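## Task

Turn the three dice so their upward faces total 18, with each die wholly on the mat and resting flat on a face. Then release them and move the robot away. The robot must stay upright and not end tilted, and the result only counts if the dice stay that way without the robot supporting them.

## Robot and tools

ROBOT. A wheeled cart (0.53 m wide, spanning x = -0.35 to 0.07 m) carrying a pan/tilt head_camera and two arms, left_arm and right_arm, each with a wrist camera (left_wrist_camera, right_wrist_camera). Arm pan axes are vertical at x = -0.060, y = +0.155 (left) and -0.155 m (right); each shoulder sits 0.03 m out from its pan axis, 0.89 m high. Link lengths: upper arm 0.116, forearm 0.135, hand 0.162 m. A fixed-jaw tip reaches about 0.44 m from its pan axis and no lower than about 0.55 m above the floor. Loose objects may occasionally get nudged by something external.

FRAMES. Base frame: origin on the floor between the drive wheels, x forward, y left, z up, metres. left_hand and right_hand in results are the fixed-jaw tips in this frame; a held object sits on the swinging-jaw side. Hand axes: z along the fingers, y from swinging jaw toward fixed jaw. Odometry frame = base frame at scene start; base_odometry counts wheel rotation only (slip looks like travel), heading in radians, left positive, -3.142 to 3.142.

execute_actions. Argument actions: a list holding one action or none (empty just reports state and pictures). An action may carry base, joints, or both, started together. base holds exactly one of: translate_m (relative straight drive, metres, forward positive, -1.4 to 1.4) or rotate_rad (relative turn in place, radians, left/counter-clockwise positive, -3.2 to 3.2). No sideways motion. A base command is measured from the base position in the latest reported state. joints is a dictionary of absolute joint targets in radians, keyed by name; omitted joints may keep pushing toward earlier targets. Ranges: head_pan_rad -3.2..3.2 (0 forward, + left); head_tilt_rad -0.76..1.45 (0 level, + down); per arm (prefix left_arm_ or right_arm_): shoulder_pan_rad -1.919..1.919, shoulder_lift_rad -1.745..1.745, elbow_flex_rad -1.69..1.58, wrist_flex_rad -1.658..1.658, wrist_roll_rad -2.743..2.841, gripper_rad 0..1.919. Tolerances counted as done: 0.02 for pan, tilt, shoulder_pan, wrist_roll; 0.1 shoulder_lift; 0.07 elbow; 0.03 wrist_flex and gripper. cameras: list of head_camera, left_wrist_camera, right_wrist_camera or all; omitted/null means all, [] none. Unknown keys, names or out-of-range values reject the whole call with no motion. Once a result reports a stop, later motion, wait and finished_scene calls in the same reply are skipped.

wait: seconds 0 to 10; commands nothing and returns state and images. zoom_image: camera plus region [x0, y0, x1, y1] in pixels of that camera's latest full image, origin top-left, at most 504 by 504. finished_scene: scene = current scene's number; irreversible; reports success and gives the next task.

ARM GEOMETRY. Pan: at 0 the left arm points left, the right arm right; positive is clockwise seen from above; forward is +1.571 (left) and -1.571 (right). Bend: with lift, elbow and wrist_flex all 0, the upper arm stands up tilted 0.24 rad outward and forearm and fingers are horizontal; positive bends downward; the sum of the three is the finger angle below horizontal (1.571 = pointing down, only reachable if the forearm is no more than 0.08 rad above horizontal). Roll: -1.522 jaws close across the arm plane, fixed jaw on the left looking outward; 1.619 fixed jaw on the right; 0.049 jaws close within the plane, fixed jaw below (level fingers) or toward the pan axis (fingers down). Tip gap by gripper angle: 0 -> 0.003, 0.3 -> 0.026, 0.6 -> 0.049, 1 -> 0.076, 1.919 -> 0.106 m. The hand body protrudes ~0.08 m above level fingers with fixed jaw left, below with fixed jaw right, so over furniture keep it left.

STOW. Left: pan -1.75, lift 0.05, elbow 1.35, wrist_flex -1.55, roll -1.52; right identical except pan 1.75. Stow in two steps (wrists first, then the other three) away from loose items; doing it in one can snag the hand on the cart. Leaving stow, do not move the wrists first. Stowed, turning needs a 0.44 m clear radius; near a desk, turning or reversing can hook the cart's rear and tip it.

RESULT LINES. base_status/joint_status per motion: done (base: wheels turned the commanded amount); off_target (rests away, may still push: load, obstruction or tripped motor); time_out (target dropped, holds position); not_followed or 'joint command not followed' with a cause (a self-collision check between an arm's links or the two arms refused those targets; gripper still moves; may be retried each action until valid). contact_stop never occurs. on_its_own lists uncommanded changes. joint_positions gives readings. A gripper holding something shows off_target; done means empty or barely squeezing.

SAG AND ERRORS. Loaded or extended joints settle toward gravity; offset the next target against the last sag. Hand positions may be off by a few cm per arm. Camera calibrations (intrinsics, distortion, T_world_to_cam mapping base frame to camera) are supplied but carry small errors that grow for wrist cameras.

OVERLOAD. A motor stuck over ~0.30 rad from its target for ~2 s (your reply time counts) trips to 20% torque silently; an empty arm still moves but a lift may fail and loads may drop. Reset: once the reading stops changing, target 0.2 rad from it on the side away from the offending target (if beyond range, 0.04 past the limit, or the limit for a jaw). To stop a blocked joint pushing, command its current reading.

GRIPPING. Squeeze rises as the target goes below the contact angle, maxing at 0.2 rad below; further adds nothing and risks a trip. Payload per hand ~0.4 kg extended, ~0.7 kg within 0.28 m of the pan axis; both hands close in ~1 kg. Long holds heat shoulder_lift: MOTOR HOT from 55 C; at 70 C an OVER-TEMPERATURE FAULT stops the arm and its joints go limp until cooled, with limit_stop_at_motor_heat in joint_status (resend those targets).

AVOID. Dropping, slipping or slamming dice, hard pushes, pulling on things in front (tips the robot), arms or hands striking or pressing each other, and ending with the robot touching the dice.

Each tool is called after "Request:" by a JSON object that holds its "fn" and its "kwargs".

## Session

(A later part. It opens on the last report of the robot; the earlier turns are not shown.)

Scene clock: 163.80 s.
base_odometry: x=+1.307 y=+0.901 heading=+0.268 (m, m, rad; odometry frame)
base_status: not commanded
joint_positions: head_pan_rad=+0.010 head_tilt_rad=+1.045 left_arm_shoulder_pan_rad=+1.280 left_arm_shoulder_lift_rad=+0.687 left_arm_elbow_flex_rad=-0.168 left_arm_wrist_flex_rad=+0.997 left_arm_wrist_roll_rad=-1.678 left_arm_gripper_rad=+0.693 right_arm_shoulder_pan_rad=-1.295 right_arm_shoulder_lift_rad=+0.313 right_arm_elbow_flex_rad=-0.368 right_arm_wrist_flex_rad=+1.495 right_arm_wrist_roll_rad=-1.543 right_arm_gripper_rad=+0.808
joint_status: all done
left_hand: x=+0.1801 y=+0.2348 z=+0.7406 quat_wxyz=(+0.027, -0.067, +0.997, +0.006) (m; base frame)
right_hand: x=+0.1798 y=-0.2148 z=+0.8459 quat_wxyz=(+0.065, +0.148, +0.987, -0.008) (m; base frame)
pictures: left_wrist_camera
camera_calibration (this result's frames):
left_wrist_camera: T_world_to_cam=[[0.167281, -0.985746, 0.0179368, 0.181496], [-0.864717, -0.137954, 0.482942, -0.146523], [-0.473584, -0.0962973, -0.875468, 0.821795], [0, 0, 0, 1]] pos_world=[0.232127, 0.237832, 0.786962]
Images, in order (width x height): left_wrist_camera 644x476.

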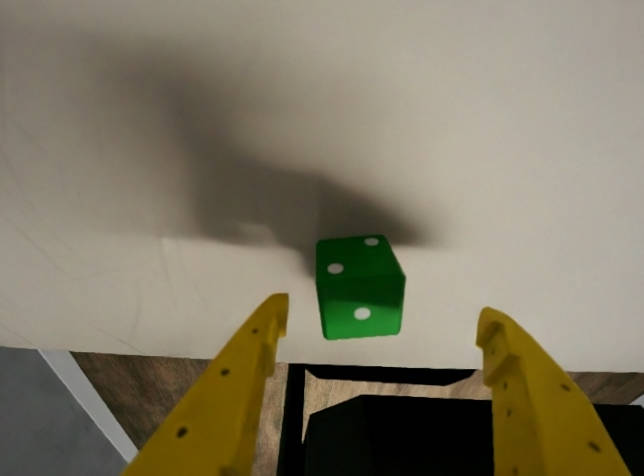

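Request:
{"fn": "execute_actions", "kwargs": {"actions": [{"joints":{"left_arm_shoulder_lift_rad":0.715,"left_arm_elbow_flex_rad":-0.09,"left_arm_wrist_flex_rad":0.89}}], "cameras": ["left_wrist_camera"]}}

Scene clock: 168.13 s.
base_odometry: x=+1.307 y=+0.901 heading=+0.268 (m, m, rad; odometry frame)
base_status: not commanded
joint_positions: head_pan_rad=+0.010 head_tilt_rad=+1.045 left_arm_shoulder_pan_rad=+1.280 left_arm_shoulder_lift_rad=+0.733 left_arm_elbow_flex_rad=-0.090 left_arm_wrist_flex_rad=+0.896 left_arm_wrist_roll_rad=-1.678 left_arm_gripper_rad=+0.693 right_arm_shoulder_pan_rad=-1.295 right_arm_shoulder_lift_rad=+0.313 right_arm_elbow_flex_rad=-0.368 right_arm_wrist_flex_rad=+1.495 right_arm_wrist_roll_rad=-1.543 right_arm_gripper_rad=+0.808
joint_status: all done
left_hand: x=+0.1712 y=+0.2321 z=+0.7217 quat_wxyz=(+0.015, -0.068, +0.998, +0.003) (m; base frame)
right_hand: x=+0.1798 y=-0.2148 z=+0.8459 quat_wxyz=(+0.065, +0.148, +0.987, -0.008) (m; base frame)
pictures: left_wrist_camera
camera_calibration (this result's frames):
left_wrist_camera: T_world_to_cam=[[0.167707, -0.985619, 0.0207417, 0.178577], [-0.853851, -0.134706, 0.502785, -0.162377], [-0.49276, -0.102031, -0.864163, 0.797254], [0, 0, 0, 1]] pos_world=[0.224261, 0.23548, 0.766894]
Images, in order (width x height): left_wrist_camera 644x476.

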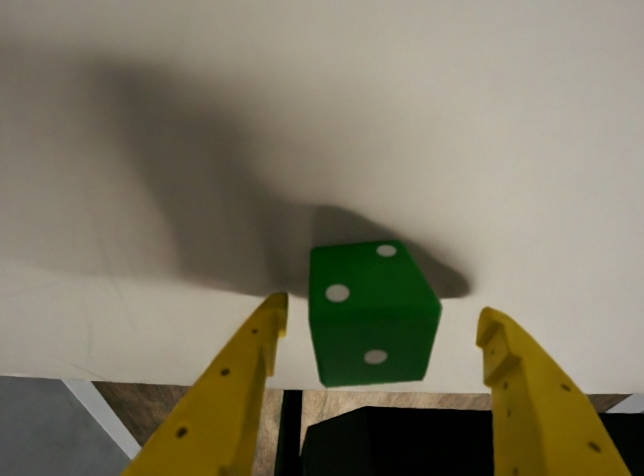

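Slightly lower, then close.

Request:
{"fn": "execute_actions", "kwargs": {"actions": [{"joints":{"left_arm_shoulder_lift_rad":0.75,"left_arm_wrist_flex_rad":0.86}}], "cameras": []}}

Request:
{"fn": "execute_actions", "kwargs": {"actions": [{"joints":{"left_arm_gripper_rad":0.1}}], "cameras": ["left_wrist_camera"]}}

Scene clock: 172.60 s.
base_odometry: x=+1.307 y=+0.901 heading=+0.268 (m, m, rad; odometry frame)
base_status: not commanded
joint_positions: head_pan_rad=+0.010 head_tilt_rad=+1.045 left_arm_shoulder_pan_rad=+1.280 left_arm_shoulder_lift_rad=+0.747 left_arm_elbow_flex_rad=-0.090 left_arm_wrist_flex_rad=+0.873 left_arm_wrist_roll_rad=-1.678 left_arm_gripper_rad=+0.693 right_arm_shoulder_pan_rad=-1.295 right_arm_shoulder_lift_rad=+0.313 right_arm_elbow_flex_rad=-0.368 right_arm_wrist_flex_rad=+1.495 right_arm_wrist_roll_rad=-1.543 right_arm_gripper_rad=+0.808
joint_status: all done
left_hand: x=+0.1725 y=+0.2325 z=+0.7189 quat_wxyz=(+0.020, -0.068, +0.998, +0.005) (m; base frame)
right_hand: x=+0.1798 y=-0.2148 z=+0.8459 quat_wxyz=(+0.065, +0.148, +0.987, -0.008) (m; base frame)
pictures: none
No camera images: the call's "cameras" was empty. Leave "cameras" out to get every camera's image.

Scene clock: 173.43 s.
base_odometry: x=+1.307 y=+0.901 heading=+0.268 (m, m, rad; odometry frame)
base_status: not commanded
joint_positions: head_pan_rad=+0.010 head_tilt_rad=+1.045 left_arm_shoulder_pan_rad=+1.280 left_arm_shoulder_lift_rad=+0.744 left_arm_elbow_flex_rad=-0.090 left_arm_wrist_flex_rad=+0.870 left_arm_wrist_roll_rad=-1.678 left_arm_gripper_rad=+0.296 right_arm_shoulder_pan_rad=-1.295 right_arm_shoulder_lift_rad=+0.313 right_arm_elbow_flex_rad=-0.368 right_arm_wrist_flex_rad=+1.495 right_arm_wrist_roll_rad=-1.543 right_arm_gripper_rad=+0.808
joint_status: left_arm_gripper_rad off_target (ended at +0.296, target +0.100)
left_hand: x=+0.1735 y=+0.2328 z=+0.7196 quat_wxyz=(+0.023, -0.068, +0.997, +0.005) (m; base frame)
right_hand: x=+0.1798 y=-0.2148 z=+0.8459 quat_wxyz=(+0.065, +0.148, +0.987, -0.008) (m; base frame)
pictures: left_wrist_camera
camera_calibration (this result's frames):
left_wrist_camera: T_world_to_cam=[[0.167416, -0.985706, 0.0188729, 0.180319], [-0.861144, -0.136886, 0.489586, -0.148057], [-0.480004, -0.0982167, -0.871751, 0.798952], [0, 0, 0, 1]] pos_world=[0.225814, 0.235945, 0.76557]
Images, in order (width x height): left_wrist_camera 644x476.

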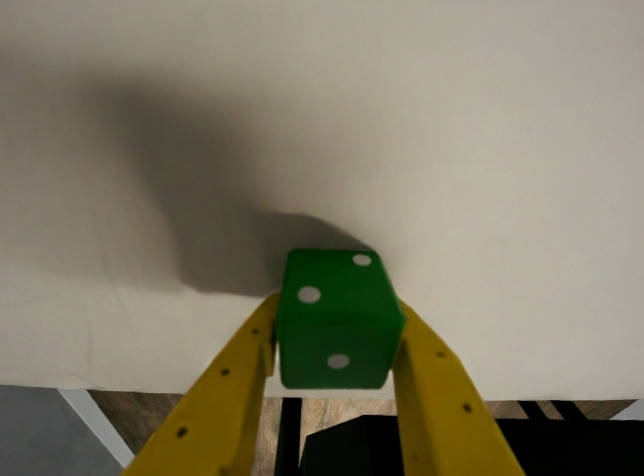

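Request:
{"fn": "execute_actions", "kwargs": {"actions": [{"joints":{"left_arm_shoulder_lift_rad":0.35,"left_arm_elbow_flex_rad":-0.2,"left_arm_wrist_flex_rad":1.3}}], "cameras": []}}

Request:
{"fn": "execute_actions", "kwargs": {"actions": [{"base":{"translate_m":-0.065},"joints":{"left_arm_wrist_roll_rad":-1.522,"left_arm_wrist_flex_rad":-0.3,"left_arm_shoulder_pan_rad":1.45}}], "cameras": []}}

Request:
{"fn": "execute_actions", "kwargs": {"actions": [{"joints":{"left_arm_shoulder_lift_rad":1.04,"left_arm_elbow_flex_rad":0.3,"left_arm_wrist_flex_rad":-1.0}}], "cameras": ["left_wrist_camera","head_camera"]}}

Scene clock: 181.57 s.
base_odometry: x=+1.307 y=+0.901 heading=+0.268 (m, m, rad; odometry frame)
base_status: not commanded
joint_positions: head_pan_rad=+0.010 head_tilt_rad=+1.045 left_arm_shoulder_pan_rad=+1.280 left_arm_shoulder_lift_rad=+0.402 left_arm_elbow_flex_rad=-0.168 left_arm_wrist_flex_rad=+1.294 left_arm_wrist_roll_rad=-1.678 left_arm_gripper_rad=+0.296 right_arm_shoulder_pan_rad=-1.295 right_arm_shoulder_lift_rad=+0.313 right_arm_elbow_flex_rad=-0.368 right_arm_wrist_flex_rad=+1.495 right_arm_wrist_roll_rad=-1.543 right_arm_gripper_rad=+0.808
joint_status: all done
left_hand: x=+0.1682 y=+0.2312 z=+0.8001 quat_wxyz=(+0.021, -0.068, +0.997, +0.005) (m; base frame)
right_hand: x=+0.1798 y=-0.2148 z=+0.8459 quat_wxyz=(+0.065, +0.148, +0.987, -0.008) (m; base frame)
pictures: none
No camera images: the call's "cameras" was empty. Leave "cameras" out to get every camera's image.

Scene clock: 183.40 s.
base_odometry: x=+1.244 y=+0.884 heading=+0.265 (m, m, rad; odometry frame)
base_status: done
joint_positions: head_pan_rad=+0.010 head_tilt_rad=+1.045 left_arm_shoulder_pan_rad=+1.444 left_arm_shoulder_lift_rad=+0.402 left_arm_elbow_flex_rad=-0.168 left_arm_wrist_flex_rad=-0.284 left_arm_wrist_roll_rad=-1.530 left_arm_gripper_rad=+0.296 right_arm_shoulder_pan_rad=-1.295 right_arm_shoulder_lift_rad=+0.313 right_arm_elbow_flex_rad=-0.368 right_arm_wrist_flex_rad=+1.495 right_arm_wrist_roll_rad=-1.543 right_arm_gripper_rad=+0.808
joint_status: all done
left_hand: x=+0.3289 y=+0.2122 z=+0.9683 quat_wxyz=(+0.723, -0.041, +0.688, +0.049) (m; base frame)
right_hand: x=+0.1798 y=-0.2148 z=+0.8459 quat_wxyz=(+0.065, +0.148, +0.987, -0.008) (m; base frame)
pictures: none
No camera images: the call's "cameras" was empty. Leave "cameras" out to get every camera's image.

Scene clock: 184.70 s.
base_odometry: x=+1.244 y=+0.884 heading=+0.265 (m, m, rad; odometry frame)
base_status: not commanded
joint_positions: head_pan_rad=+0.010 head_tilt_rad=+1.045 left_arm_shoulder_pan_rad=+1.444 left_arm_shoulder_lift_rad=+1.059 left_arm_elbow_flex_rad=+0.300 left_arm_wrist_flex_rad=-0.985 left_arm_wrist_roll_rad=-1.530 left_arm_gripper_rad=+0.296 right_arm_shoulder_pan_rad=-1.295 right_arm_shoulder_lift_rad=+0.313 right_arm_elbow_flex_rad=-0.368 right_arm_wrist_flex_rad=+1.495 right_arm_wrist_roll_rad=-1.543 right_arm_gripper_rad=+0.808
joint_status: all done
left_hand: x=+0.2616 y=+0.2037 z=+0.7353 quat_wxyz=(+0.562, -0.049, +0.825, +0.038) (m; base frame)
right_hand: x=+0.1798 y=-0.2148 z=+0.8459 quat_wxyz=(+0.065, +0.148, +0.987, -0.008) (m; base frame)
pictures: head_camera, left_wrist_camera
camera_calibration (this result's frames):
head_camera: T_world_to_cam=[[0.0654255, -0.997484, -0.0272827, 0.0309598], [-0.856617, -0.042121, -0.51423, 0.593103], [0.511787, 0.0570146, -0.857218, 1.00164], [0, 0, 0, 1]] pos_world=[-0.00659072, -0.00124422, 1.16446]
left_wrist_camera: T_world_to_cam=[[0.112689, -0.993078, 0.0331362, 0.141866], [-0.794959, -0.110114, -0.596586, 0.692021], [0.596105, 0.0408865, -0.801865, 0.490868], [0, 0, 0, 1]] pos_world=[0.241533, 0.197015, 0.801759]
Images, in order (width x height): head_camera 644x476, left_wrist_camera 644x476.

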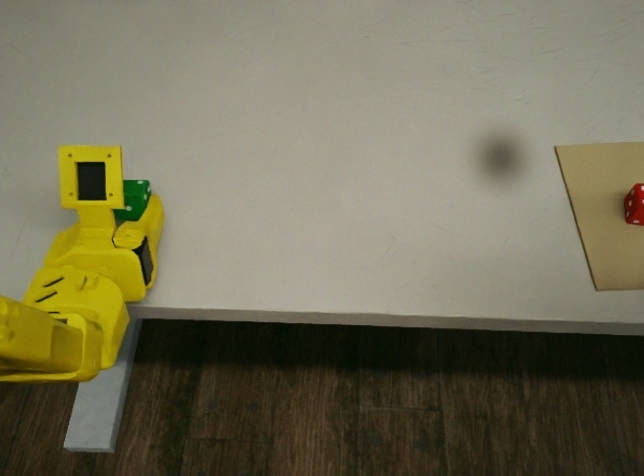

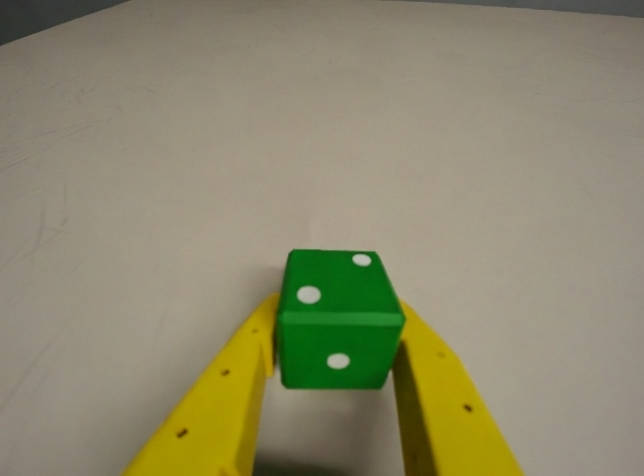

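Request:
{"fn": "execute_actions", "kwargs": {"actions": [{"base":{"translate_m":-0.02}}], "cameras": []}}

Request:
{"fn": "execute_actions", "kwargs": {"actions": [{"joints":{"left_arm_gripper_rad":0.55}}], "cameras": ["left_wrist_camera"]}}

Request:
{"fn": "execute_actions", "kwargs": {"actions": [{"base":{"translate_m":-0.06}}], "cameras": []}}

Request:
{"fn": "execute_actions", "kwargs": {"actions": [{"joints":{"left_arm_shoulder_lift_rad":0.3,"left_arm_elbow_flex_rad":-0.33,"left_arm_wrist_flex_rad":1.4,"left_arm_gripper_rad":0.7}}], "cameras": []}}

Request:
{"fn": "execute_actions", "kwargs": {"actions": [{"base":{"translate_m":0.145},"joints":{"left_arm_shoulder_pan_rad":1.36,"left_arm_wrist_roll_rad":-1.6}}], "cameras": []}}

Request:
{"fn": "execute_actions", "kwargs": {"actions": [{"joints":{"left_arm_shoulder_lift_rad":0.51,"left_arm_elbow_flex_rad":-0.28,"left_arm_wrist_flex_rad":1.26}}], "cameras": ["left_wrist_camera","head_camera"]}}

Scene clock: 197.87 s.
base_odometry: x=+1.224 y=+0.878 heading=+0.264 (m, m, rad; odometry frame)
base_status: done
joint_positions: head_pan_rad=+0.010 head_tilt_rad=+1.045 left_arm_shoulder_pan_rad=+1.444 left_arm_shoulder_lift_rad=+1.059 left_arm_elbow_flex_rad=+0.300 left_arm_wrist_flex_rad=-0.985 left_arm_wrist_roll_rad=-1.530 left_arm_gripper_rad=+0.296 right_arm_shoulder_pan_rad=-1.295 right_arm_shoulder_lift_rad=+0.313 right_arm_elbow_flex_rad=-0.368 right_arm_wrist_flex_rad=+1.495 right_arm_wrist_roll_rad=-1.543 right_arm_gripper_rad=+0.808
joint_status: not commanded
left_hand: x=+0.2616 y=+0.2037 z=+0.7353 quat_wxyz=(+0.562, -0.049, +0.825, +0.038) (m; base frame)
right_hand: x=+0.1798 y=-0.2148 z=+0.8459 quat_wxyz=(+0.065, +0.148, +0.987, -0.008) (m; base frame)
pictures: none
No camera images: the call's "cameras" was empty. Leave "cameras" out to get every camera's image.

Scene clock: 198.63 s.
base_odometry: x=+1.224 y=+0.878 heading=+0.264 (m, m, rad; odometry frame)
base_status: not commanded
joint_positions: head_pan_rad=+0.010 head_tilt_rad=+1.045 left_arm_shoulder_pan_rad=+1.444 left_arm_shoulder_lift_rad=+1.059 left_arm_elbow_flex_rad=+0.300 left_arm_wrist_flex_rad=-0.987 left_arm_wrist_roll_rad=-1.530 left_arm_gripper_rad=+0.542 right_arm_shoulder_pan_rad=-1.295 right_arm_shoulder_lift_rad=+0.313 right_arm_elbow_flex_rad=-0.368 right_arm_wrist_flex_rad=+1.495 right_arm_wrist_roll_rad=-1.543 right_arm_gripper_rad=+0.808
joint_status: all done
left_hand: x=+0.2617 y=+0.2037 z=+0.7355 quat_wxyz=(+0.563, -0.049, +0.824, +0.038) (m; base frame)
right_hand: x=+0.1798 y=-0.2148 z=+0.8459 quat_wxyz=(+0.065, +0.148, +0.987, -0.008) (m; base frame)
pictures: left_wrist_camera
camera_calibration (this result's frames):
left_wrist_camera: T_world_to_cam=[[0.112638, -0.993084, 0.0331156, 0.141889], [-0.79405, -0.109998, -0.597816, 0.692873], [0.597325, 0.0410415, -0.800949, 0.489974], [0, 0, 0, 1]] pos_world=[0.241521, 0.197013, 0.801956]
Images, in order (width x height): left_wrist_camera 644x476.

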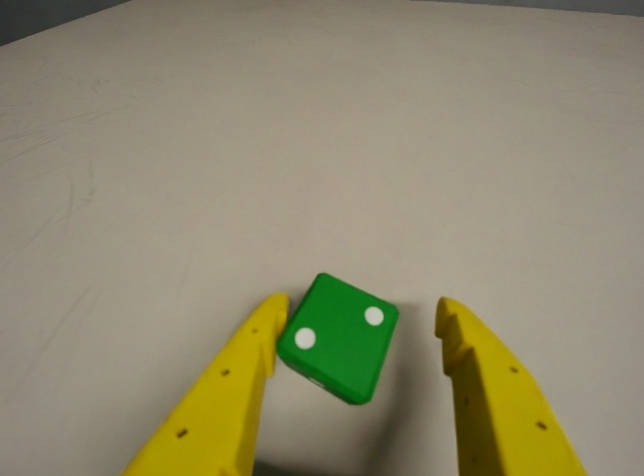

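Scene clock: 199.77 s.
base_odometry: x=+1.166 y=+0.863 heading=+0.262 (m, m, rad; odometry frame)
base_status: done
joint_positions: head_pan_rad=+0.010 head_tilt_rad=+1.045 left_arm_shoulder_pan_rad=+1.444 left_arm_shoulder_lift_rad=+1.059 left_arm_elbow_flex_rad=+0.300 left_arm_wrist_flex_rad=-0.987 left_arm_wrist_roll_rad=-1.530 left_arm_gripper_rad=+0.543 right_arm_shoulder_pan_rad=-1.295 right_arm_shoulder_lift_rad=+0.313 right_arm_elbow_flex_rad=-0.368 right_arm_wrist_flex_rad=+1.495 right_arm_wrist_roll_rad=-1.543 right_arm_gripper_rad=+0.808
joint_status: not commanded
left_hand: x=+0.2617 y=+0.2037 z=+0.7355 quat_wxyz=(+0.563, -0.049, +0.824, +0.038) (m; base frame)
right_hand: x=+0.1798 y=-0.2148 z=+0.8459 quat_wxyz=(+0.065, +0.148, +0.987, -0.008) (m; base frame)
pictures: none
No camera images: the call's "cameras" was empty. Leave "cameras" out to get every camera's image.

Scene clock: 202.10 s.
base_odometry: x=+1.166 y=+0.863 heading=+0.262 (m, m, rad; odometry frame)
base_status: not commanded
joint_positions: head_pan_rad=+0.010 head_tilt_rad=+1.045 left_arm_shoulder_pan_rad=+1.444 left_arm_shoulder_lift_rad=+0.351 left_arm_elbow_flex_rad=-0.295 left_arm_wrist_flex_rad=+1.396 left_arm_wrist_roll_rad=-1.530 left_arm_gripper_rad=+0.693 right_arm_shoulder_pan_rad=-1.295 right_arm_shoulder_lift_rad=+0.313 right_arm_elbow_flex_rad=-0.368 right_arm_wrist_flex_rad=+1.495 right_arm_wrist_roll_rad=-1.543 right_arm_gripper_rad=+0.808
joint_status: all done
left_hand: x=+0.1863 y=+0.1941 z=+0.8283 quat_wxyz=(+0.059, -0.059, +0.996, +0.004) (m; base frame)
right_hand: x=+0.1798 y=-0.2148 z=+0.8459 quat_wxyz=(+0.065, +0.148, +0.987, -0.008) (m; base frame)
pictures: none
No camera images: the call's "cameras" was empty. Leave "cameras" out to get every camera's image.

Scene clock: 203.67 s.
base_odometry: x=+1.306 y=+0.900 heading=+0.264 (m, m, rad; odometry frame)
base_status: done
joint_positions: head_pan_rad=+0.010 head_tilt_rad=+1.045 left_arm_shoulder_pan_rad=+1.366 left_arm_shoulder_lift_rad=+0.350 left_arm_elbow_flex_rad=-0.297 left_arm_wrist_flex_rad=+1.396 left_arm_wrist_roll_rad=-1.592 left_arm_gripper_rad=+0.693 right_arm_shoulder_pan_rad=-1.295 right_arm_shoulder_lift_rad=+0.313 right_arm_elbow_flex_rad=-0.368 right_arm_wrist_flex_rad=+1.495 right_arm_wrist_roll_rad=-1.543 right_arm_gripper_rad=+0.808
joint_status: all done
left_hand: x=+0.1834 y=+0.2134 z=+0.8289 quat_wxyz=(+0.060, -0.067, +0.996, +0.008) (m; base frame)
right_hand: x=+0.1798 y=-0.2148 z=+0.8459 quat_wxyz=(+0.065, +0.148, +0.987, -0.008) (m; base frame)
pictures: none
No camera images: the call's "cameras" was empty. Leave "cameras" out to get every camera's image.

Scene clock: 204.47 s.
base_odometry: x=+1.306 y=+0.900 heading=+0.264 (m, m, rad; odometry frame)
base_status: not commanded
joint_positions: head_pan_rad=+0.010 head_tilt_rad=+1.045 left_arm_shoulder_pan_rad=+1.366 left_arm_shoulder_lift_rad=+0.528 left_arm_elbow_flex_rad=-0.278 left_arm_wrist_flex_rad=+1.267 left_arm_wrist_roll_rad=-1.592 left_arm_gripper_rad=+0.693 right_arm_shoulder_pan_rad=-1.295 right_arm_shoulder_lift_rad=+0.313 right_arm_elbow_flex_rad=-0.368 right_arm_wrist_flex_rad=+1.495 right_arm_wrist_roll_rad=-1.543 right_arm_gripper_rad=+0.808
joint_status: all done
left_hand: x=+0.1855 y=+0.2138 z=+0.7886 quat_wxyz=(+0.027, -0.067, +0.997, +0.004) (m; base frame)
right_hand: x=+0.1798 y=-0.2148 z=+0.8459 quat_wxyz=(+0.065, +0.148, +0.987, -0.008) (m; base frame)
pictures: head_camera, left_wrist_camera
camera_calibration (this result's frames):
head_camera: T_world_to_cam=[[0.0654239, -0.997484, -0.0272854, 0.0309629], [-0.856643, -0.042121, -0.514188, 0.593053], [0.511745, 0.057014, -0.857244, 1.00167], [0, 0, 0, 1]] pos_world=[-0.00659006, -0.00124422, 1.16446]
left_wrist_camera: T_world_to_cam=[[0.167132, -0.985675, 0.0226034, 0.155409], [-0.865288, -0.135652, 0.482571, -0.168025], [-0.472592, -0.100211, -0.875565, 0.865144], [0, 0, 0, 1]] pos_world=[0.237496, 0.217087, 0.835061]
Images, in order (width x height): head_camera 644x476, left_wrist_camera 644x476.

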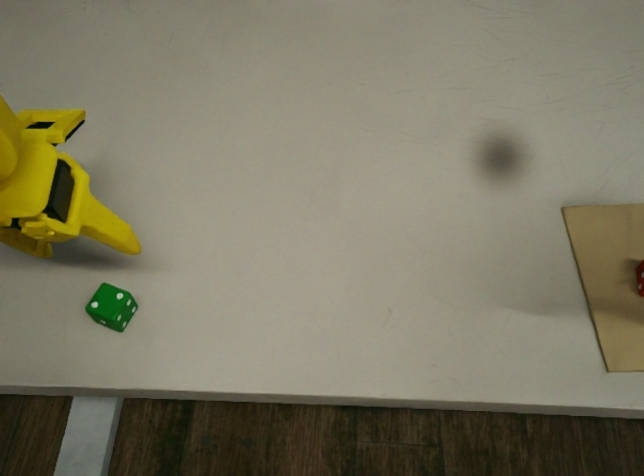

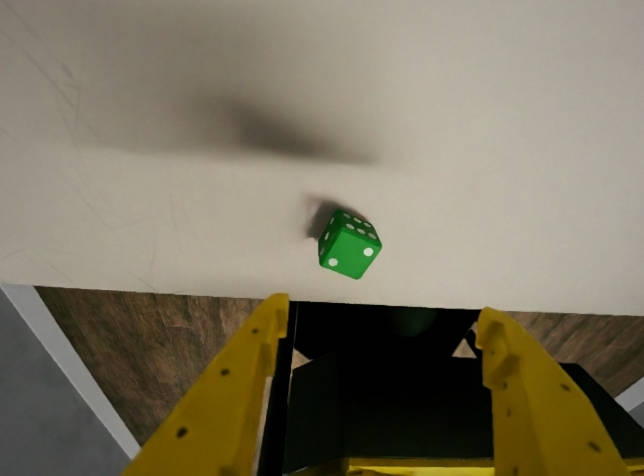

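Request:
{"fn": "execute_actions", "kwargs": {"actions": [{"joints":{"left_arm_wrist_roll_rad":-2.02,"left_arm_shoulder_lift_rad":0.55,"left_arm_elbow_flex_rad":-0.2,"left_arm_wrist_flex_rad":1.22}}]}}

Scene clock: 225.97 s.
base_odometry: x=+1.306 y=+0.900 heading=+0.264 (m, m, rad; odometry frame)
base_status: not commanded
joint_positions: head_pan_rad=+0.010 head_tilt_rad=+1.045 left_arm_shoulder_pan_rad=+1.366 left_arm_shoulder_lift_rad=+0.566 left_arm_elbow_flex_rad=-0.199 left_arm_wrist_flex_rad=+1.225 left_arm_wrist_roll_rad=-2.012 left_arm_gripper_rad=+0.693 right_arm_shoulder_pan_rad=-1.295 right_arm_shoulder_lift_rad=+0.313 right_arm_elbow_flex_rad=-0.368 right_arm_wrist_flex_rad=+1.495 right_arm_wrist_roll_rad=-1.543 right_arm_gripper_rad=+0.808
joint_status: all done
left_hand: x=+0.1757 y=+0.2110 z=+0.7698 quat_wxyz=(-0.010, +0.142, +0.990, -0.004) (m; base frame)
right_hand: x=+0.1798 y=-0.2148 z=+0.8459 quat_wxyz=(+0.065, +0.148, +0.987, -0.008) (m; base frame)
pictures: head_camera, left_wrist_camera, right_wrist_camera
camera_calibration (this result's frames):
head_camera: T_world_to_cam=[[0.0654241, -0.997484, -0.0272855, 0.0309629], [-0.856643, -0.0421212, -0.514187, 0.593053], [0.511744, 0.0570141, -0.857244, 1.00167], [0, 0, 0, 1]] pos_world=[-0.00659005, -0.00124422, 1.16446]
left_wrist_camera: T_world_to_cam=[[-0.247719, -0.968224, 0.0343055, 0.214834], [-0.80669, 0.225742, 0.546161, -0.30335], [-0.536551, 0.10762, -0.836977, 0.78141], [0, 0, 0, 1]] pos_world=[0.227775, 0.19239, 0.81233]
right_wrist_camera: T_world_to_cam=[[-0.270878, -0.96147, 0.046903, -0.210571], [-0.879823, 0.267056, 0.393182, -0.094453], [-0.390559, 0.0652381, -0.918264, 0.923618], [0, 0, 0, 1]] pos_world=[0.220586, -0.237489, 0.895138]
Images, in order (width x height): head_camera 644x476, left_wrist_camera 644x476, right_wrist_camera 644x476.

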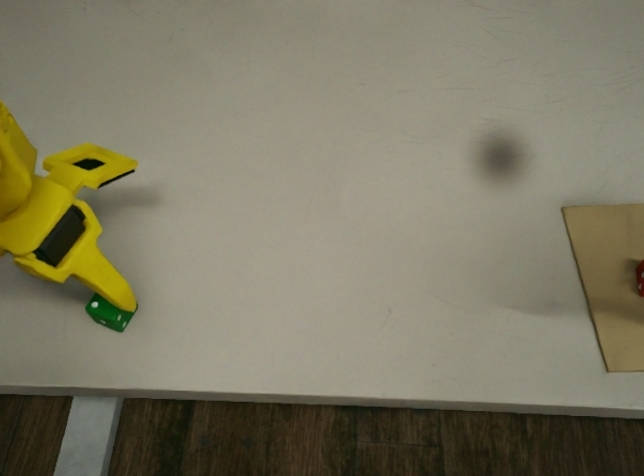

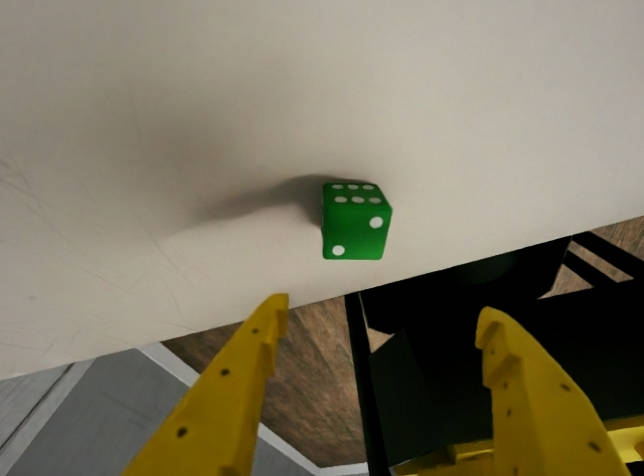

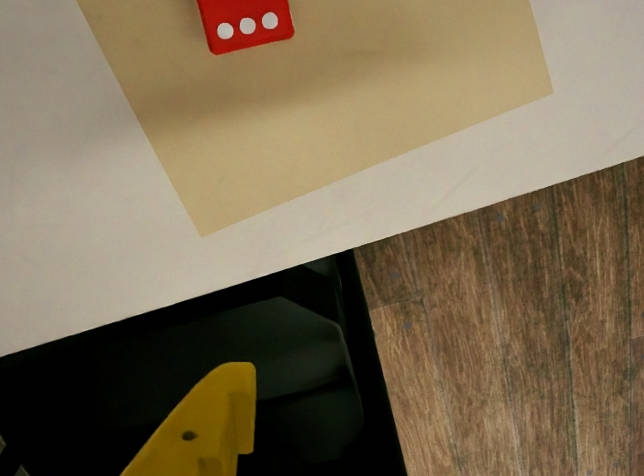

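Request:
{"fn": "execute_actions", "kwargs": {"actions": [{"joints":{"left_arm_shoulder_lift_rad":0.68,"left_arm_elbow_flex_rad":-0.13,"left_arm_wrist_flex_rad":0.98}}], "cameras": ["left_wrist_camera","head_camera"]}}

Scene clock: 231.40 s.
base_odometry: x=+1.306 y=+0.900 heading=+0.264 (m, m, rad; odometry frame)
base_status: not commanded
joint_positions: head_pan_rad=+0.010 head_tilt_rad=+1.045 left_arm_shoulder_pan_rad=+1.366 left_arm_shoulder_lift_rad=+0.697 left_arm_elbow_flex_rad=-0.128 left_arm_wrist_flex_rad=+0.986 left_arm_wrist_roll_rad=-2.012 left_arm_gripper_rad=+0.693 right_arm_shoulder_pan_rad=-1.295 right_arm_shoulder_lift_rad=+0.313 right_arm_elbow_flex_rad=-0.368 right_arm_wrist_flex_rad=+1.495 right_arm_wrist_roll_rad=-1.543 right_arm_gripper_rad=+0.808
joint_status: all done
left_hand: x=+0.1802 y=+0.2119 z=+0.7337 quat_wxyz=(+0.008, +0.142, +0.990, +0.003) (m; base frame)
right_hand: x=+0.1798 y=-0.2148 z=+0.8459 quat_wxyz=(+0.065, +0.148, +0.987, -0.008) (m; base frame)
pictures: head_camera, left_wrist_camera
camera_calibration (this result's frames):
head_camera: T_world_to_cam=[[0.065424, -0.997484, -0.0272855, 0.0309629], [-0.856643, -0.0421211, -0.514187, 0.593053], [0.511744, 0.0570141, -0.857244, 1.00167], [0, 0, 0, 1]] pos_world=[-0.00659005, -0.00124422, 1.16446]
left_wrist_camera: T_world_to_cam=[[-0.24869, -0.968426, 0.0174374, 0.230672], [-0.826657, 0.221598, 0.517235, -0.254533], [-0.504768, 0.114217, -0.855666, 0.760073], [0, 0, 0, 1]] pos_world=[0.230615, 0.19298, 0.778]
Images, in order (width x height): head_camera 644x476, left_wrist_camera 644x476.

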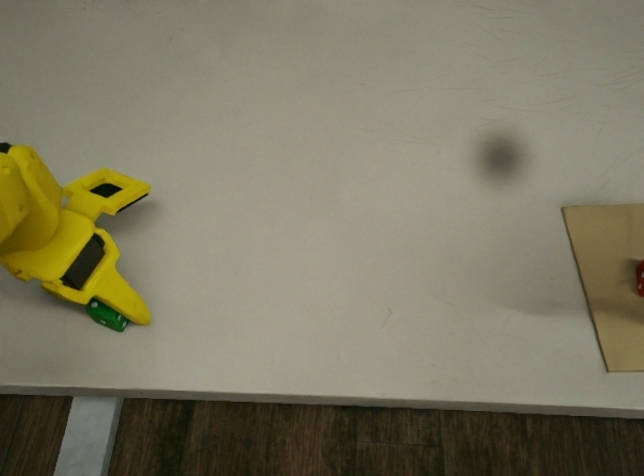

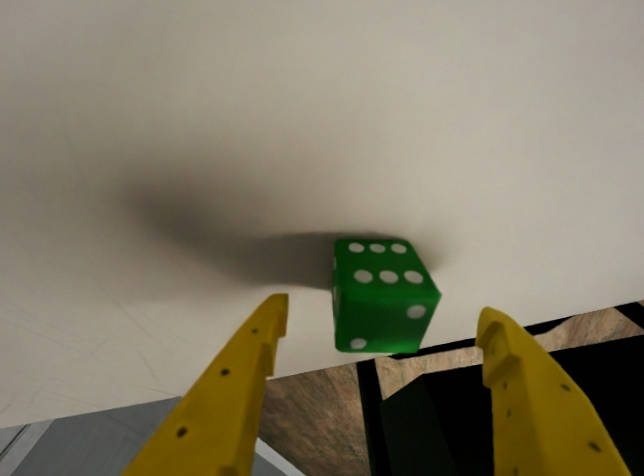

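Request:
{"fn": "execute_actions", "kwargs": {"actions": [{"joints":{"left_arm_shoulder_lift_rad":0.74,"left_arm_elbow_flex_rad":-0.11,"left_arm_wrist_flex_rad":0.91}}], "cameras": ["left_wrist_camera"]}}

Request:
{"fn": "execute_actions", "kwargs": {"actions": [{"joints":{"left_arm_gripper_rad":0.1}}], "cameras": ["left_wrist_camera"]}}

Request:
{"fn": "execute_actions", "kwargs": {"actions": [{"joints":{"left_arm_shoulder_lift_rad":0.3,"left_arm_elbow_flex_rad":-0.2,"left_arm_wrist_flex_rad":1.3}}], "cameras": ["left_wrist_camera"]}}

Scene clock: 238.27 s.
base_odometry: x=+1.306 y=+0.900 heading=+0.264 (m, m, rad; odometry frame)
base_status: not commanded
joint_positions: head_pan_rad=+0.010 head_tilt_rad=+1.045 left_arm_shoulder_pan_rad=+1.366 left_arm_shoulder_lift_rad=+0.752 left_arm_elbow_flex_rad=-0.110 left_arm_wrist_flex_rad=+0.917 left_arm_wrist_roll_rad=-2.012 left_arm_gripper_rad=+0.693 right_arm_shoulder_pan_rad=-1.295 right_arm_shoulder_lift_rad=+0.313 right_arm_elbow_flex_rad=-0.368 right_arm_wrist_flex_rad=+1.495 right_arm_wrist_roll_rad=-1.543 right_arm_gripper_rad=+0.808
joint_status: all done
left_hand: x=+0.1778 y=+0.2114 z=+0.7200 quat_wxyz=(+0.005, +0.142, +0.990, +0.002) (m; base frame)
right_hand: x=+0.1798 y=-0.2148 z=+0.8459 quat_wxyz=(+0.065, +0.148, +0.987, -0.008) (m; base frame)
pictures: left_wrist_camera
camera_calibration (this result's frames):
left_wrist_camera: T_world_to_cam=[[-0.248607, -0.968409, 0.0194634, 0.228358], [-0.824319, 0.222083, 0.520747, -0.252368], [-0.508619, 0.113417, -0.853489, 0.746498], [0, 0, 0, 1]] pos_world=[0.228422, 0.192525, 0.764103]
Images, in order (width x height): left_wrist_camera 644x476.

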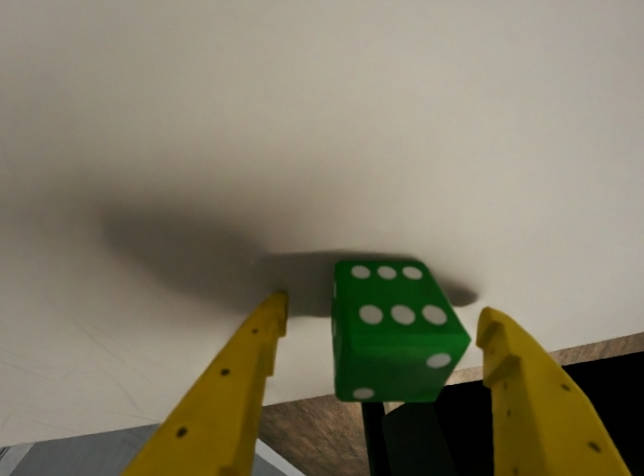

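Scene clock: 239.10 s.
base_odometry: x=+1.306 y=+0.900 heading=+0.264 (m, m, rad; odometry frame)
base_status: not commanded
joint_positions: head_pan_rad=+0.010 head_tilt_rad=+1.045 left_arm_shoulder_pan_rad=+1.366 left_arm_shoulder_lift_rad=+0.749 left_arm_elbow_flex_rad=-0.110 left_arm_wrist_flex_rad=+0.917 left_arm_wrist_roll_rad=-2.012 left_arm_gripper_rad=+0.296 right_arm_shoulder_pan_rad=-1.295 right_arm_shoulder_lift_rad=+0.313 right_arm_elbow_flex_rad=-0.368 right_arm_wrist_flex_rad=+1.495 right_arm_wrist_roll_rad=-1.543 right_arm_gripper_rad=+0.808
joint_status: left_arm_gripper_rad off_target (ended at +0.296, target +0.100)
left_hand: x=+0.1783 y=+0.2115 z=+0.7207 quat_wxyz=(+0.007, +0.142, +0.990, +0.002) (m; base frame)
right_hand: x=+0.1798 y=-0.2148 z=+0.8459 quat_wxyz=(+0.065, +0.148, +0.987, -0.008) (m; base frame)
pictures: left_wrist_camera
camera_calibration (this result's frames):
left_wrist_camera: T_world_to_cam=[[-0.248664, -0.968421, 0.0181128, 0.229566], [-0.82588, 0.221759, 0.518407, -0.250271], [-0.506053, 0.11395, -0.854942, 0.747788], [0, 0, 0, 1]] pos_world=[0.228811, 0.192605, 0.7649]
Images, in order (width x height): left_wrist_camera 644x476.

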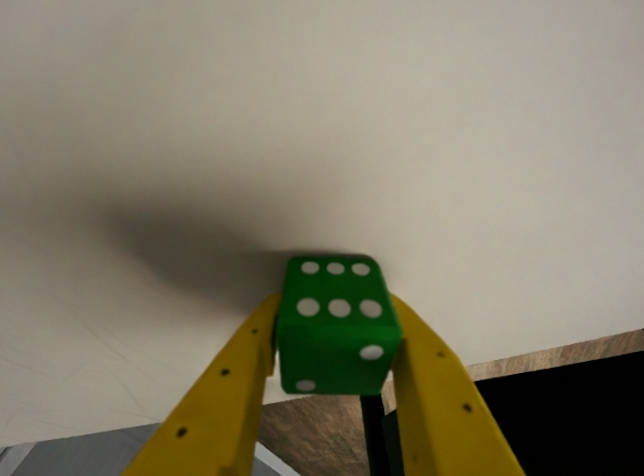

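Scene clock: 240.17 s.
base_odometry: x=+1.306 y=+0.900 heading=+0.264 (m, m, rad; odometry frame)
base_status: not commanded
joint_positions: head_pan_rad=+0.010 head_tilt_rad=+1.045 left_arm_shoulder_pan_rad=+1.366 left_arm_shoulder_lift_rad=+0.351 left_arm_elbow_flex_rad=-0.168 left_arm_wrist_flex_rad=+1.296 left_arm_wrist_roll_rad=-2.012 left_arm_gripper_rad=+0.296 right_arm_shoulder_pan_rad=-1.295 right_arm_shoulder_lift_rad=+0.313 right_arm_elbow_flex_rad=-0.368 right_arm_wrist_flex_rad=+1.495 right_arm_wrist_roll_rad=-1.543 right_arm_gripper_rad=+0.808
joint_status: all done
left_hand: x=+0.1806 y=+0.2120 z=+0.8110 quat_wxyz=(+0.043, +0.142, +0.989, +0.016) (m; base frame)
right_hand: x=+0.1798 y=-0.2148 z=+0.8459 quat_wxyz=(+0.065, +0.148, +0.987, -0.008) (m; base frame)
pictures: left_wrist_camera
camera_calibration (this result's frames):
left_wrist_camera: T_world_to_cam=[[-0.248755, -0.96844, -0.0156755, 0.256401], [-0.862575, 0.214143, 0.458374, -0.238364], [-0.440551, 0.127544, -0.888621, 0.838767], [0, 0, 0, 1]] pos_world=[0.227693, 0.192373, 0.858625]
Images, in order (width x height): left_wrist_camera 644x476.

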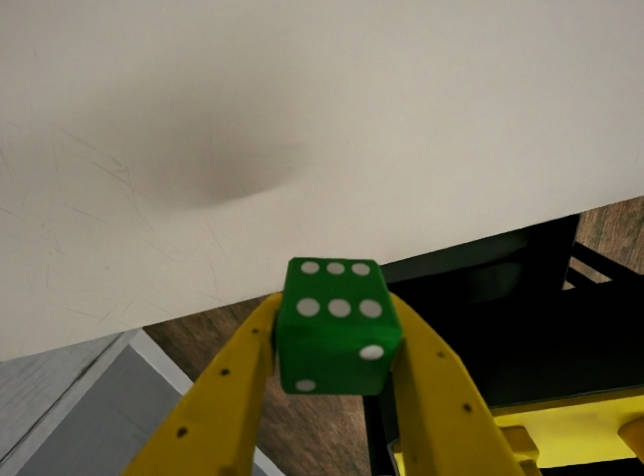

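Request:
{"fn": "execute_actions", "kwargs": {"actions": [{"base":{"translate_m":-0.55},"joints":{"left_arm_wrist_roll_rad":-1.522,"left_arm_wrist_flex_rad":-0.3,"left_arm_shoulder_lift_rad":0.6,"left_arm_elbow_flex_rad":0.3}}], "cameras": []}}

Request:
{"fn": "execute_actions", "kwargs": {"actions": [{"base":{"rotate_rad":-0.7}}], "cameras": []}}

Request:
{"fn": "execute_actions", "kwargs": {"actions": [{"base":{"translate_m":0.465}}], "cameras": []}}

Request:
{"fn": "execute_actions", "kwargs": {"actions": [{"base":{"rotate_rad":0.7}}], "cameras": []}}

Request:
{"fn": "execute_actions", "kwargs": {"actions": [{"base":{"translate_m":0.15},"joints":{"left_arm_shoulder_pan_rad":1.85}}]}}

Scene clock: 255.73 s.
base_odometry: x=+0.776 y=+0.756 heading=+0.269 (m, m, rad; odometry frame)
base_status: done
joint_positions: head_pan_rad=+0.010 head_tilt_rad=+1.045 left_arm_shoulder_pan_rad=+1.366 left_arm_shoulder_lift_rad=+0.618 left_arm_elbow_flex_rad=+0.301 left_arm_wrist_flex_rad=-0.287 left_arm_wrist_roll_rad=-1.530 left_arm_gripper_rad=+0.296 right_arm_shoulder_pan_rad=-1.295 right_arm_shoulder_lift_rad=+0.313 right_arm_elbow_flex_rad=-0.368 right_arm_wrist_flex_rad=+1.495 right_arm_wrist_roll_rad=-1.543 right_arm_gripper_rad=+0.808
joint_status: all done
left_hand: x=+0.2652 y=+0.2304 z=+0.7703 quat_wxyz=(+0.449, -0.087, +0.888, +0.048) (m; base frame)
right_hand: x=+0.1798 y=-0.2148 z=+0.8459 quat_wxyz=(+0.065, +0.148, +0.987, -0.008) (m; base frame)
pictures: none
No camera images: the call's "cameras" was empty. Leave "cameras" out to get every camera's image.

Scene clock: 257.30 s.
base_odometry: x=+0.775 y=+0.756 heading=-0.430 (m, m, rad; odometry frame)
base_status: done
joint_positions: head_pan_rad=+0.010 head_tilt_rad=+1.045 left_arm_shoulder_pan_rad=+1.363 left_arm_shoulder_lift_rad=+0.618 left_arm_elbow_flex_rad=+0.301 left_arm_wrist_flex_rad=-0.287 left_arm_wrist_roll_rad=-1.530 left_arm_gripper_rad=+0.296 right_arm_shoulder_pan_rad=-1.295 right_arm_shoulder_lift_rad=+0.313 right_arm_elbow_flex_rad=-0.368 right_arm_wrist_flex_rad=+1.495 right_arm_wrist_roll_rad=-1.543 right_arm_gripper_rad=+0.808
joint_status: not commanded
left_hand: x=+0.2650 y=+0.2314 z=+0.7703 quat_wxyz=(+0.449, -0.089, +0.888, +0.049) (m; base frame)
right_hand: x=+0.1798 y=-0.2148 z=+0.8459 quat_wxyz=(+0.065, +0.148, +0.987, -0.008) (m; base frame)
pictures: none
No camera images: the call's "cameras" was empty. Leave "cameras" out to get every camera's image.

Scene clock: 260.47 s.
base_odometry: x=+1.197 y=+0.561 heading=-0.431 (m, m, rad; odometry frame)
base_status: done
joint_positions: head_pan_rad=+0.010 head_tilt_rad=+1.045 left_arm_shoulder_pan_rad=+1.363 left_arm_shoulder_lift_rad=+0.618 left_arm_elbow_flex_rad=+0.301 left_arm_wrist_flex_rad=-0.287 left_arm_wrist_roll_rad=-1.530 left_arm_gripper_rad=+0.296 right_arm_shoulder_pan_rad=-1.295 right_arm_shoulder_lift_rad=+0.313 right_arm_elbow_flex_rad=-0.368 right_arm_wrist_flex_rad=+1.495 right_arm_wrist_roll_rad=-1.543 right_arm_gripper_rad=+0.808
joint_status: not commanded
left_hand: x=+0.2650 y=+0.2314 z=+0.7703 quat_wxyz=(+0.449, -0.089, +0.888, +0.049) (m; base frame)
right_hand: x=+0.1798 y=-0.2148 z=+0.8459 quat_wxyz=(+0.065, +0.148, +0.987, -0.008) (m; base frame)
pictures: none
No camera images: the call's "cameras" was empty. Leave "cameras" out to get every camera's image.

Scene clock: 262.03 s.
base_odometry: x=+1.196 y=+0.561 heading=+0.268 (m, m, rad; odometry frame)
base_status: done
joint_positions: head_pan_rad=+0.010 head_tilt_rad=+1.045 left_arm_shoulder_pan_rad=+1.363 left_arm_shoulder_lift_rad=+0.618 left_arm_elbow_flex_rad=+0.301 left_arm_wrist_flex_rad=-0.287 left_arm_wrist_roll_rad=-1.530 left_arm_gripper_rad=+0.296 right_arm_shoulder_pan_rad=-1.295 right_arm_shoulder_lift_rad=+0.313 right_arm_elbow_flex_rad=-0.368 right_arm_wrist_flex_rad=+1.495 right_arm_wrist_roll_rad=-1.543 right_arm_gripper_rad=+0.808
joint_status: not commanded
left_hand: x=+0.2650 y=+0.2314 z=+0.7703 quat_wxyz=(+0.449, -0.089, +0.888, +0.049) (m; base frame)
right_hand: x=+0.1798 y=-0.2148 z=+0.8459 quat_wxyz=(+0.065, +0.148, +0.987, -0.008) (m; base frame)
pictures: none
No camera images: the call's "cameras" was empty. Leave "cameras" out to get every camera's image.

Scene clock: 263.70 s.
base_odometry: x=+1.341 y=+0.601 heading=+0.269 (m, m, rad; odometry frame)
base_status: done
joint_positions: head_pan_rad=+0.010 head_tilt_rad=+1.045 left_arm_shoulder_pan_rad=+1.845 left_arm_shoulder_lift_rad=+0.618 left_arm_elbow_flex_rad=+0.301 left_arm_wrist_flex_rad=-0.287 left_arm_wrist_roll_rad=-1.530 left_arm_gripper_rad=+0.296 right_arm_shoulder_pan_rad=-1.295 right_arm_shoulder_lift_rad=+0.313 right_arm_elbow_flex_rad=-0.368 right_arm_wrist_flex_rad=+1.495 right_arm_wrist_roll_rad=-1.543 right_arm_gripper_rad=+0.808
joint_status: all done
left_hand: x=+0.2634 y=+0.0721 z=+0.7703 quat_wxyz=(+0.448, +0.125, +0.883, -0.060) (m; base frame)
right_hand: x=+0.1798 y=-0.2148 z=+0.8459 quat_wxyz=(+0.065, +0.148, +0.987, -0.008) (m; base frame)
pictures: head_camera, left_wrist_camera, right_wrist_camera
camera_calibration (this result's frames):
head_camera: T_world_to_cam=[[0.0653882, -0.997487, -0.0272855, 0.0309612], [-0.856645, -0.0420904, -0.514187, 0.593053], [0.511746, 0.0569957, -0.857244, 1.00167], [0, 0, 0, 1]] pos_world=[-0.00659009, -0.00124567, 1.16446]
left_wrist_camera: T_world_to_cam=[[-0.274674, -0.960883, 0.035465, 0.10781], [-0.896424, 0.242558, -0.370931, 0.527297], [0.347819, -0.133677, -0.927983, 0.698398], [0, 0, 0, 1]] pos_world=[0.259378, 0.0690528, 0.839869]
right_wrist_camera: T_world_to_cam=[[-0.270878, -0.96147, 0.046903, -0.210571], [-0.879823, 0.267056, 0.393182, -0.094453], [-0.390559, 0.0652381, -0.918264, 0.923618], [0, 0, 0, 1]] pos_world=[0.220586, -0.237489, 0.895138]
Images, in order (width x height): head_camera 644x476, left_wrist_camera 644x476, right_wrist_camera 644x476.

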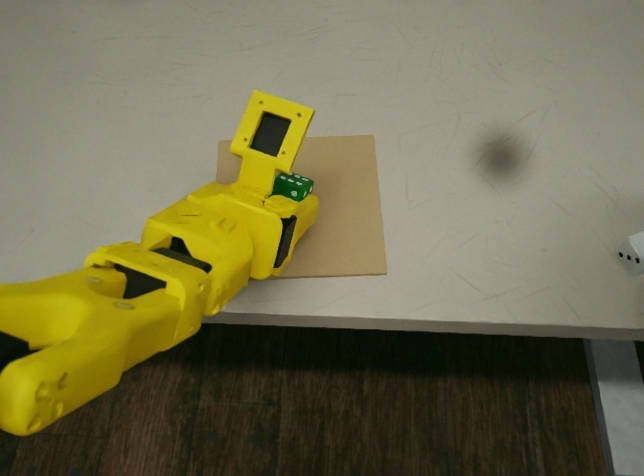

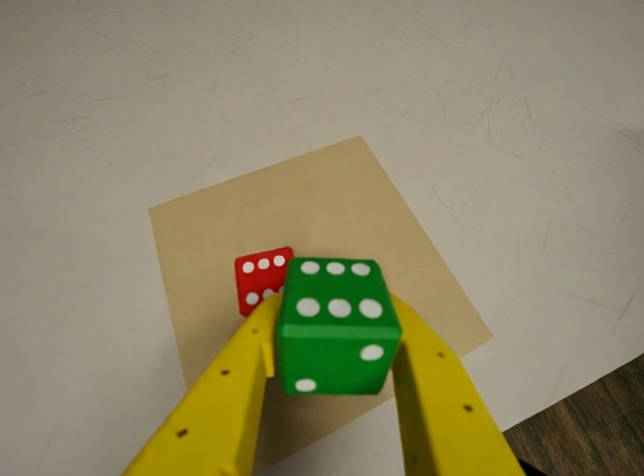

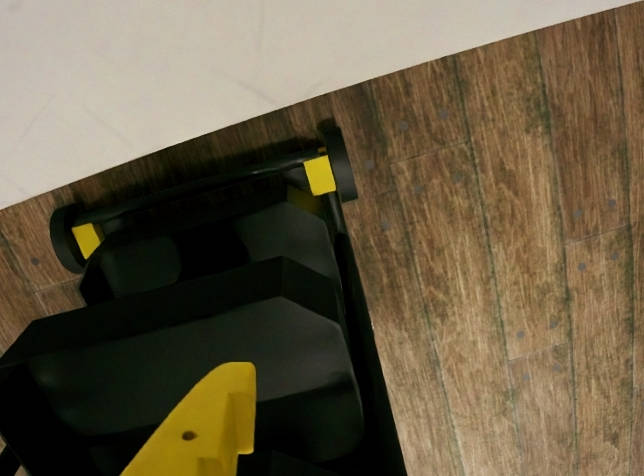

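Request:
{"fn": "execute_actions", "kwargs": {"actions": [{"joints":{"left_arm_shoulder_pan_rad":1.9,"left_arm_shoulder_lift_rad":0.95,"left_arm_elbow_flex_rad":0.04,"left_arm_wrist_flex_rad":-0.75}}], "cameras": ["left_wrist_camera","head_camera"]}}

Scene clock: 275.67 s.
base_odometry: x=+1.341 y=+0.601 heading=+0.269 (m, m, rad; odometry frame)
base_status: not commanded
joint_positions: head_pan_rad=+0.010 head_tilt_rad=+1.045 left_arm_shoulder_pan_rad=+1.894 left_arm_shoulder_lift_rad=+0.973 left_arm_elbow_flex_rad=+0.073 left_arm_wrist_flex_rad=-0.735 left_arm_wrist_roll_rad=-1.530 left_arm_gripper_rad=+0.296 right_arm_shoulder_pan_rad=-1.295 right_arm_shoulder_lift_rad=+0.313 right_arm_elbow_flex_rad=-0.368 right_arm_wrist_flex_rad=+1.495 right_arm_wrist_roll_rad=-1.543 right_arm_gripper_rad=+0.808
joint_status: all done
left_hand: x=+0.2878 y=+0.0467 z=+0.7709 quat_wxyz=(+0.582, +0.133, +0.797, -0.092) (m; base frame)
right_hand: x=+0.1798 y=-0.2148 z=+0.8459 quat_wxyz=(+0.065, +0.148, +0.987, -0.008) (m; base frame)
pictures: head_camera, left_wrist_camera
camera_calibration (this result's frames):
head_camera: T_world_to_cam=[[0.0653882, -0.997487, -0.0272855, 0.0309612], [-0.856645, -0.0420904, -0.514187, 0.593053], [0.511746, 0.0569957, -0.857244, 1.00167], [0, 0, 0, 1]] pos_world=[-0.00659009, -0.00124567, 1.16446]
left_wrist_camera: T_world_to_cam=[[-0.331921, -0.942756, 0.0322283, 0.108179], [-0.726787, 0.233806, -0.645845, 0.719097], [0.601339, -0.237793, -0.762788, 0.491673], [0, 0, 0, 1]] pos_world=[0.262875, 0.0507738, 0.835981]
Images, in order (width x height): head_camera 644x476, left_wrist_camera 644x476.

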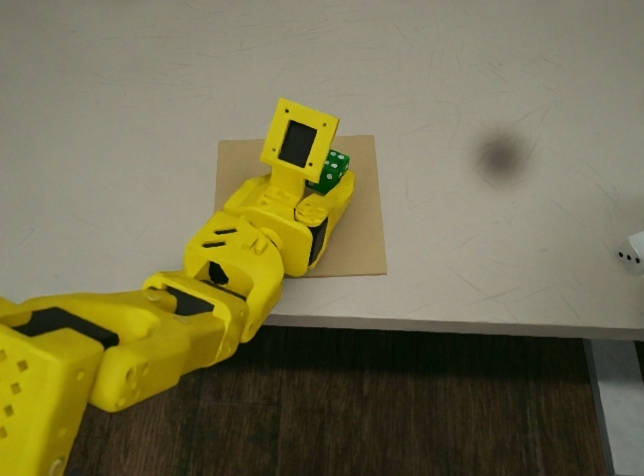

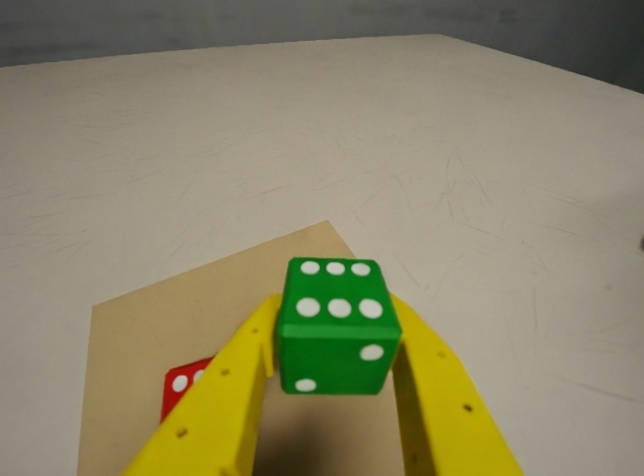

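Request:
{"fn": "execute_actions", "kwargs": {"actions": [{"joints":{"left_arm_shoulder_pan_rad":1.85,"left_arm_shoulder_lift_rad":1.06,"left_arm_elbow_flex_rad":0.04,"left_arm_wrist_flex_rad":-0.8}}], "cameras": ["left_wrist_camera","head_camera"]}}

Scene clock: 281.00 s.
base_odometry: x=+1.341 y=+0.601 heading=+0.269 (m, m, rad; odometry frame)
base_status: not commanded
joint_positions: head_pan_rad=+0.010 head_tilt_rad=+1.045 left_arm_shoulder_pan_rad=+1.857 left_arm_shoulder_lift_rad=+1.074 left_arm_elbow_flex_rad=+0.065 left_arm_wrist_flex_rad=-0.789 left_arm_wrist_roll_rad=-1.530 left_arm_gripper_rad=+0.296 right_arm_shoulder_pan_rad=-1.295 right_arm_shoulder_lift_rad=+0.313 right_arm_elbow_flex_rad=-0.368 right_arm_wrist_flex_rad=+1.495 right_arm_wrist_roll_rad=-1.543 right_arm_gripper_rad=+0.808
joint_status: all done
left_hand: x=+0.2823 y=+0.0623 z=+0.7474 quat_wxyz=(+0.567, +0.120, +0.811, -0.079) (m; base frame)
right_hand: x=+0.1798 y=-0.2148 z=+0.8459 quat_wxyz=(+0.065, +0.148, +0.987, -0.008) (m; base frame)
pictures: head_camera, left_wrist_camera
camera_calibration (this result's frames):
head_camera: T_world_to_cam=[[0.0653881, -0.997487, -0.0272855, 0.0309612], [-0.856645, -0.0420903, -0.514187, 0.593052], [0.511746, 0.0569957, -0.857244, 1.00167], [0, 0, 0, 1]] pos_world=[-0.00659009, -0.00124567, 1.16446]
left_wrist_camera: T_world_to_cam=[[-0.295752, -0.954701, 0.0328191, 0.111909], [-0.759022, 0.213996, -0.614892, 0.683547], [0.580015, -0.206766, -0.787928, 0.503585], [0, 0, 0, 1]] pos_world=[0.259838, 0.0646872, 0.813424]
Images, in order (width x height): head_camera 644x476, left_wrist_camera 644x476.

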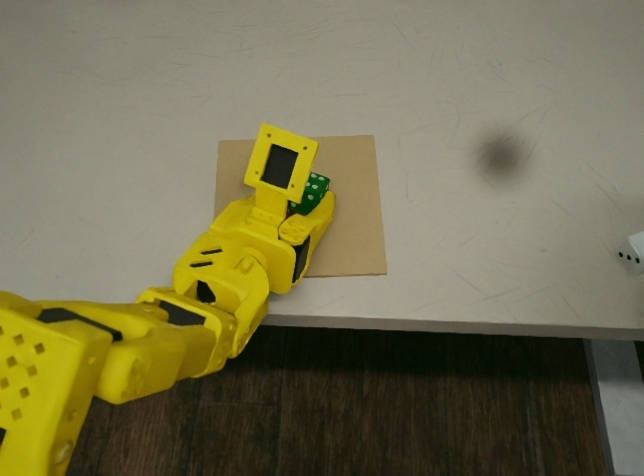

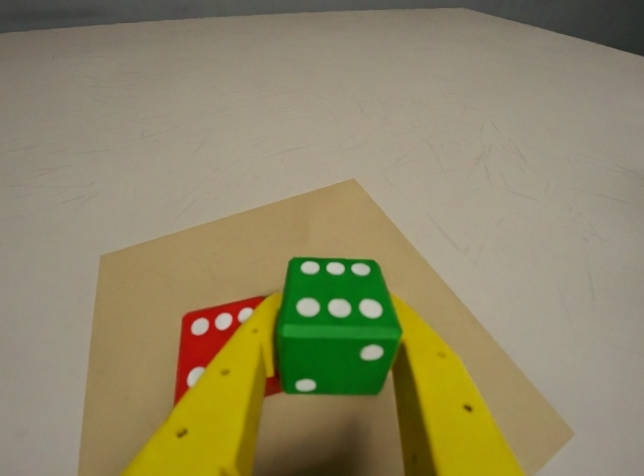

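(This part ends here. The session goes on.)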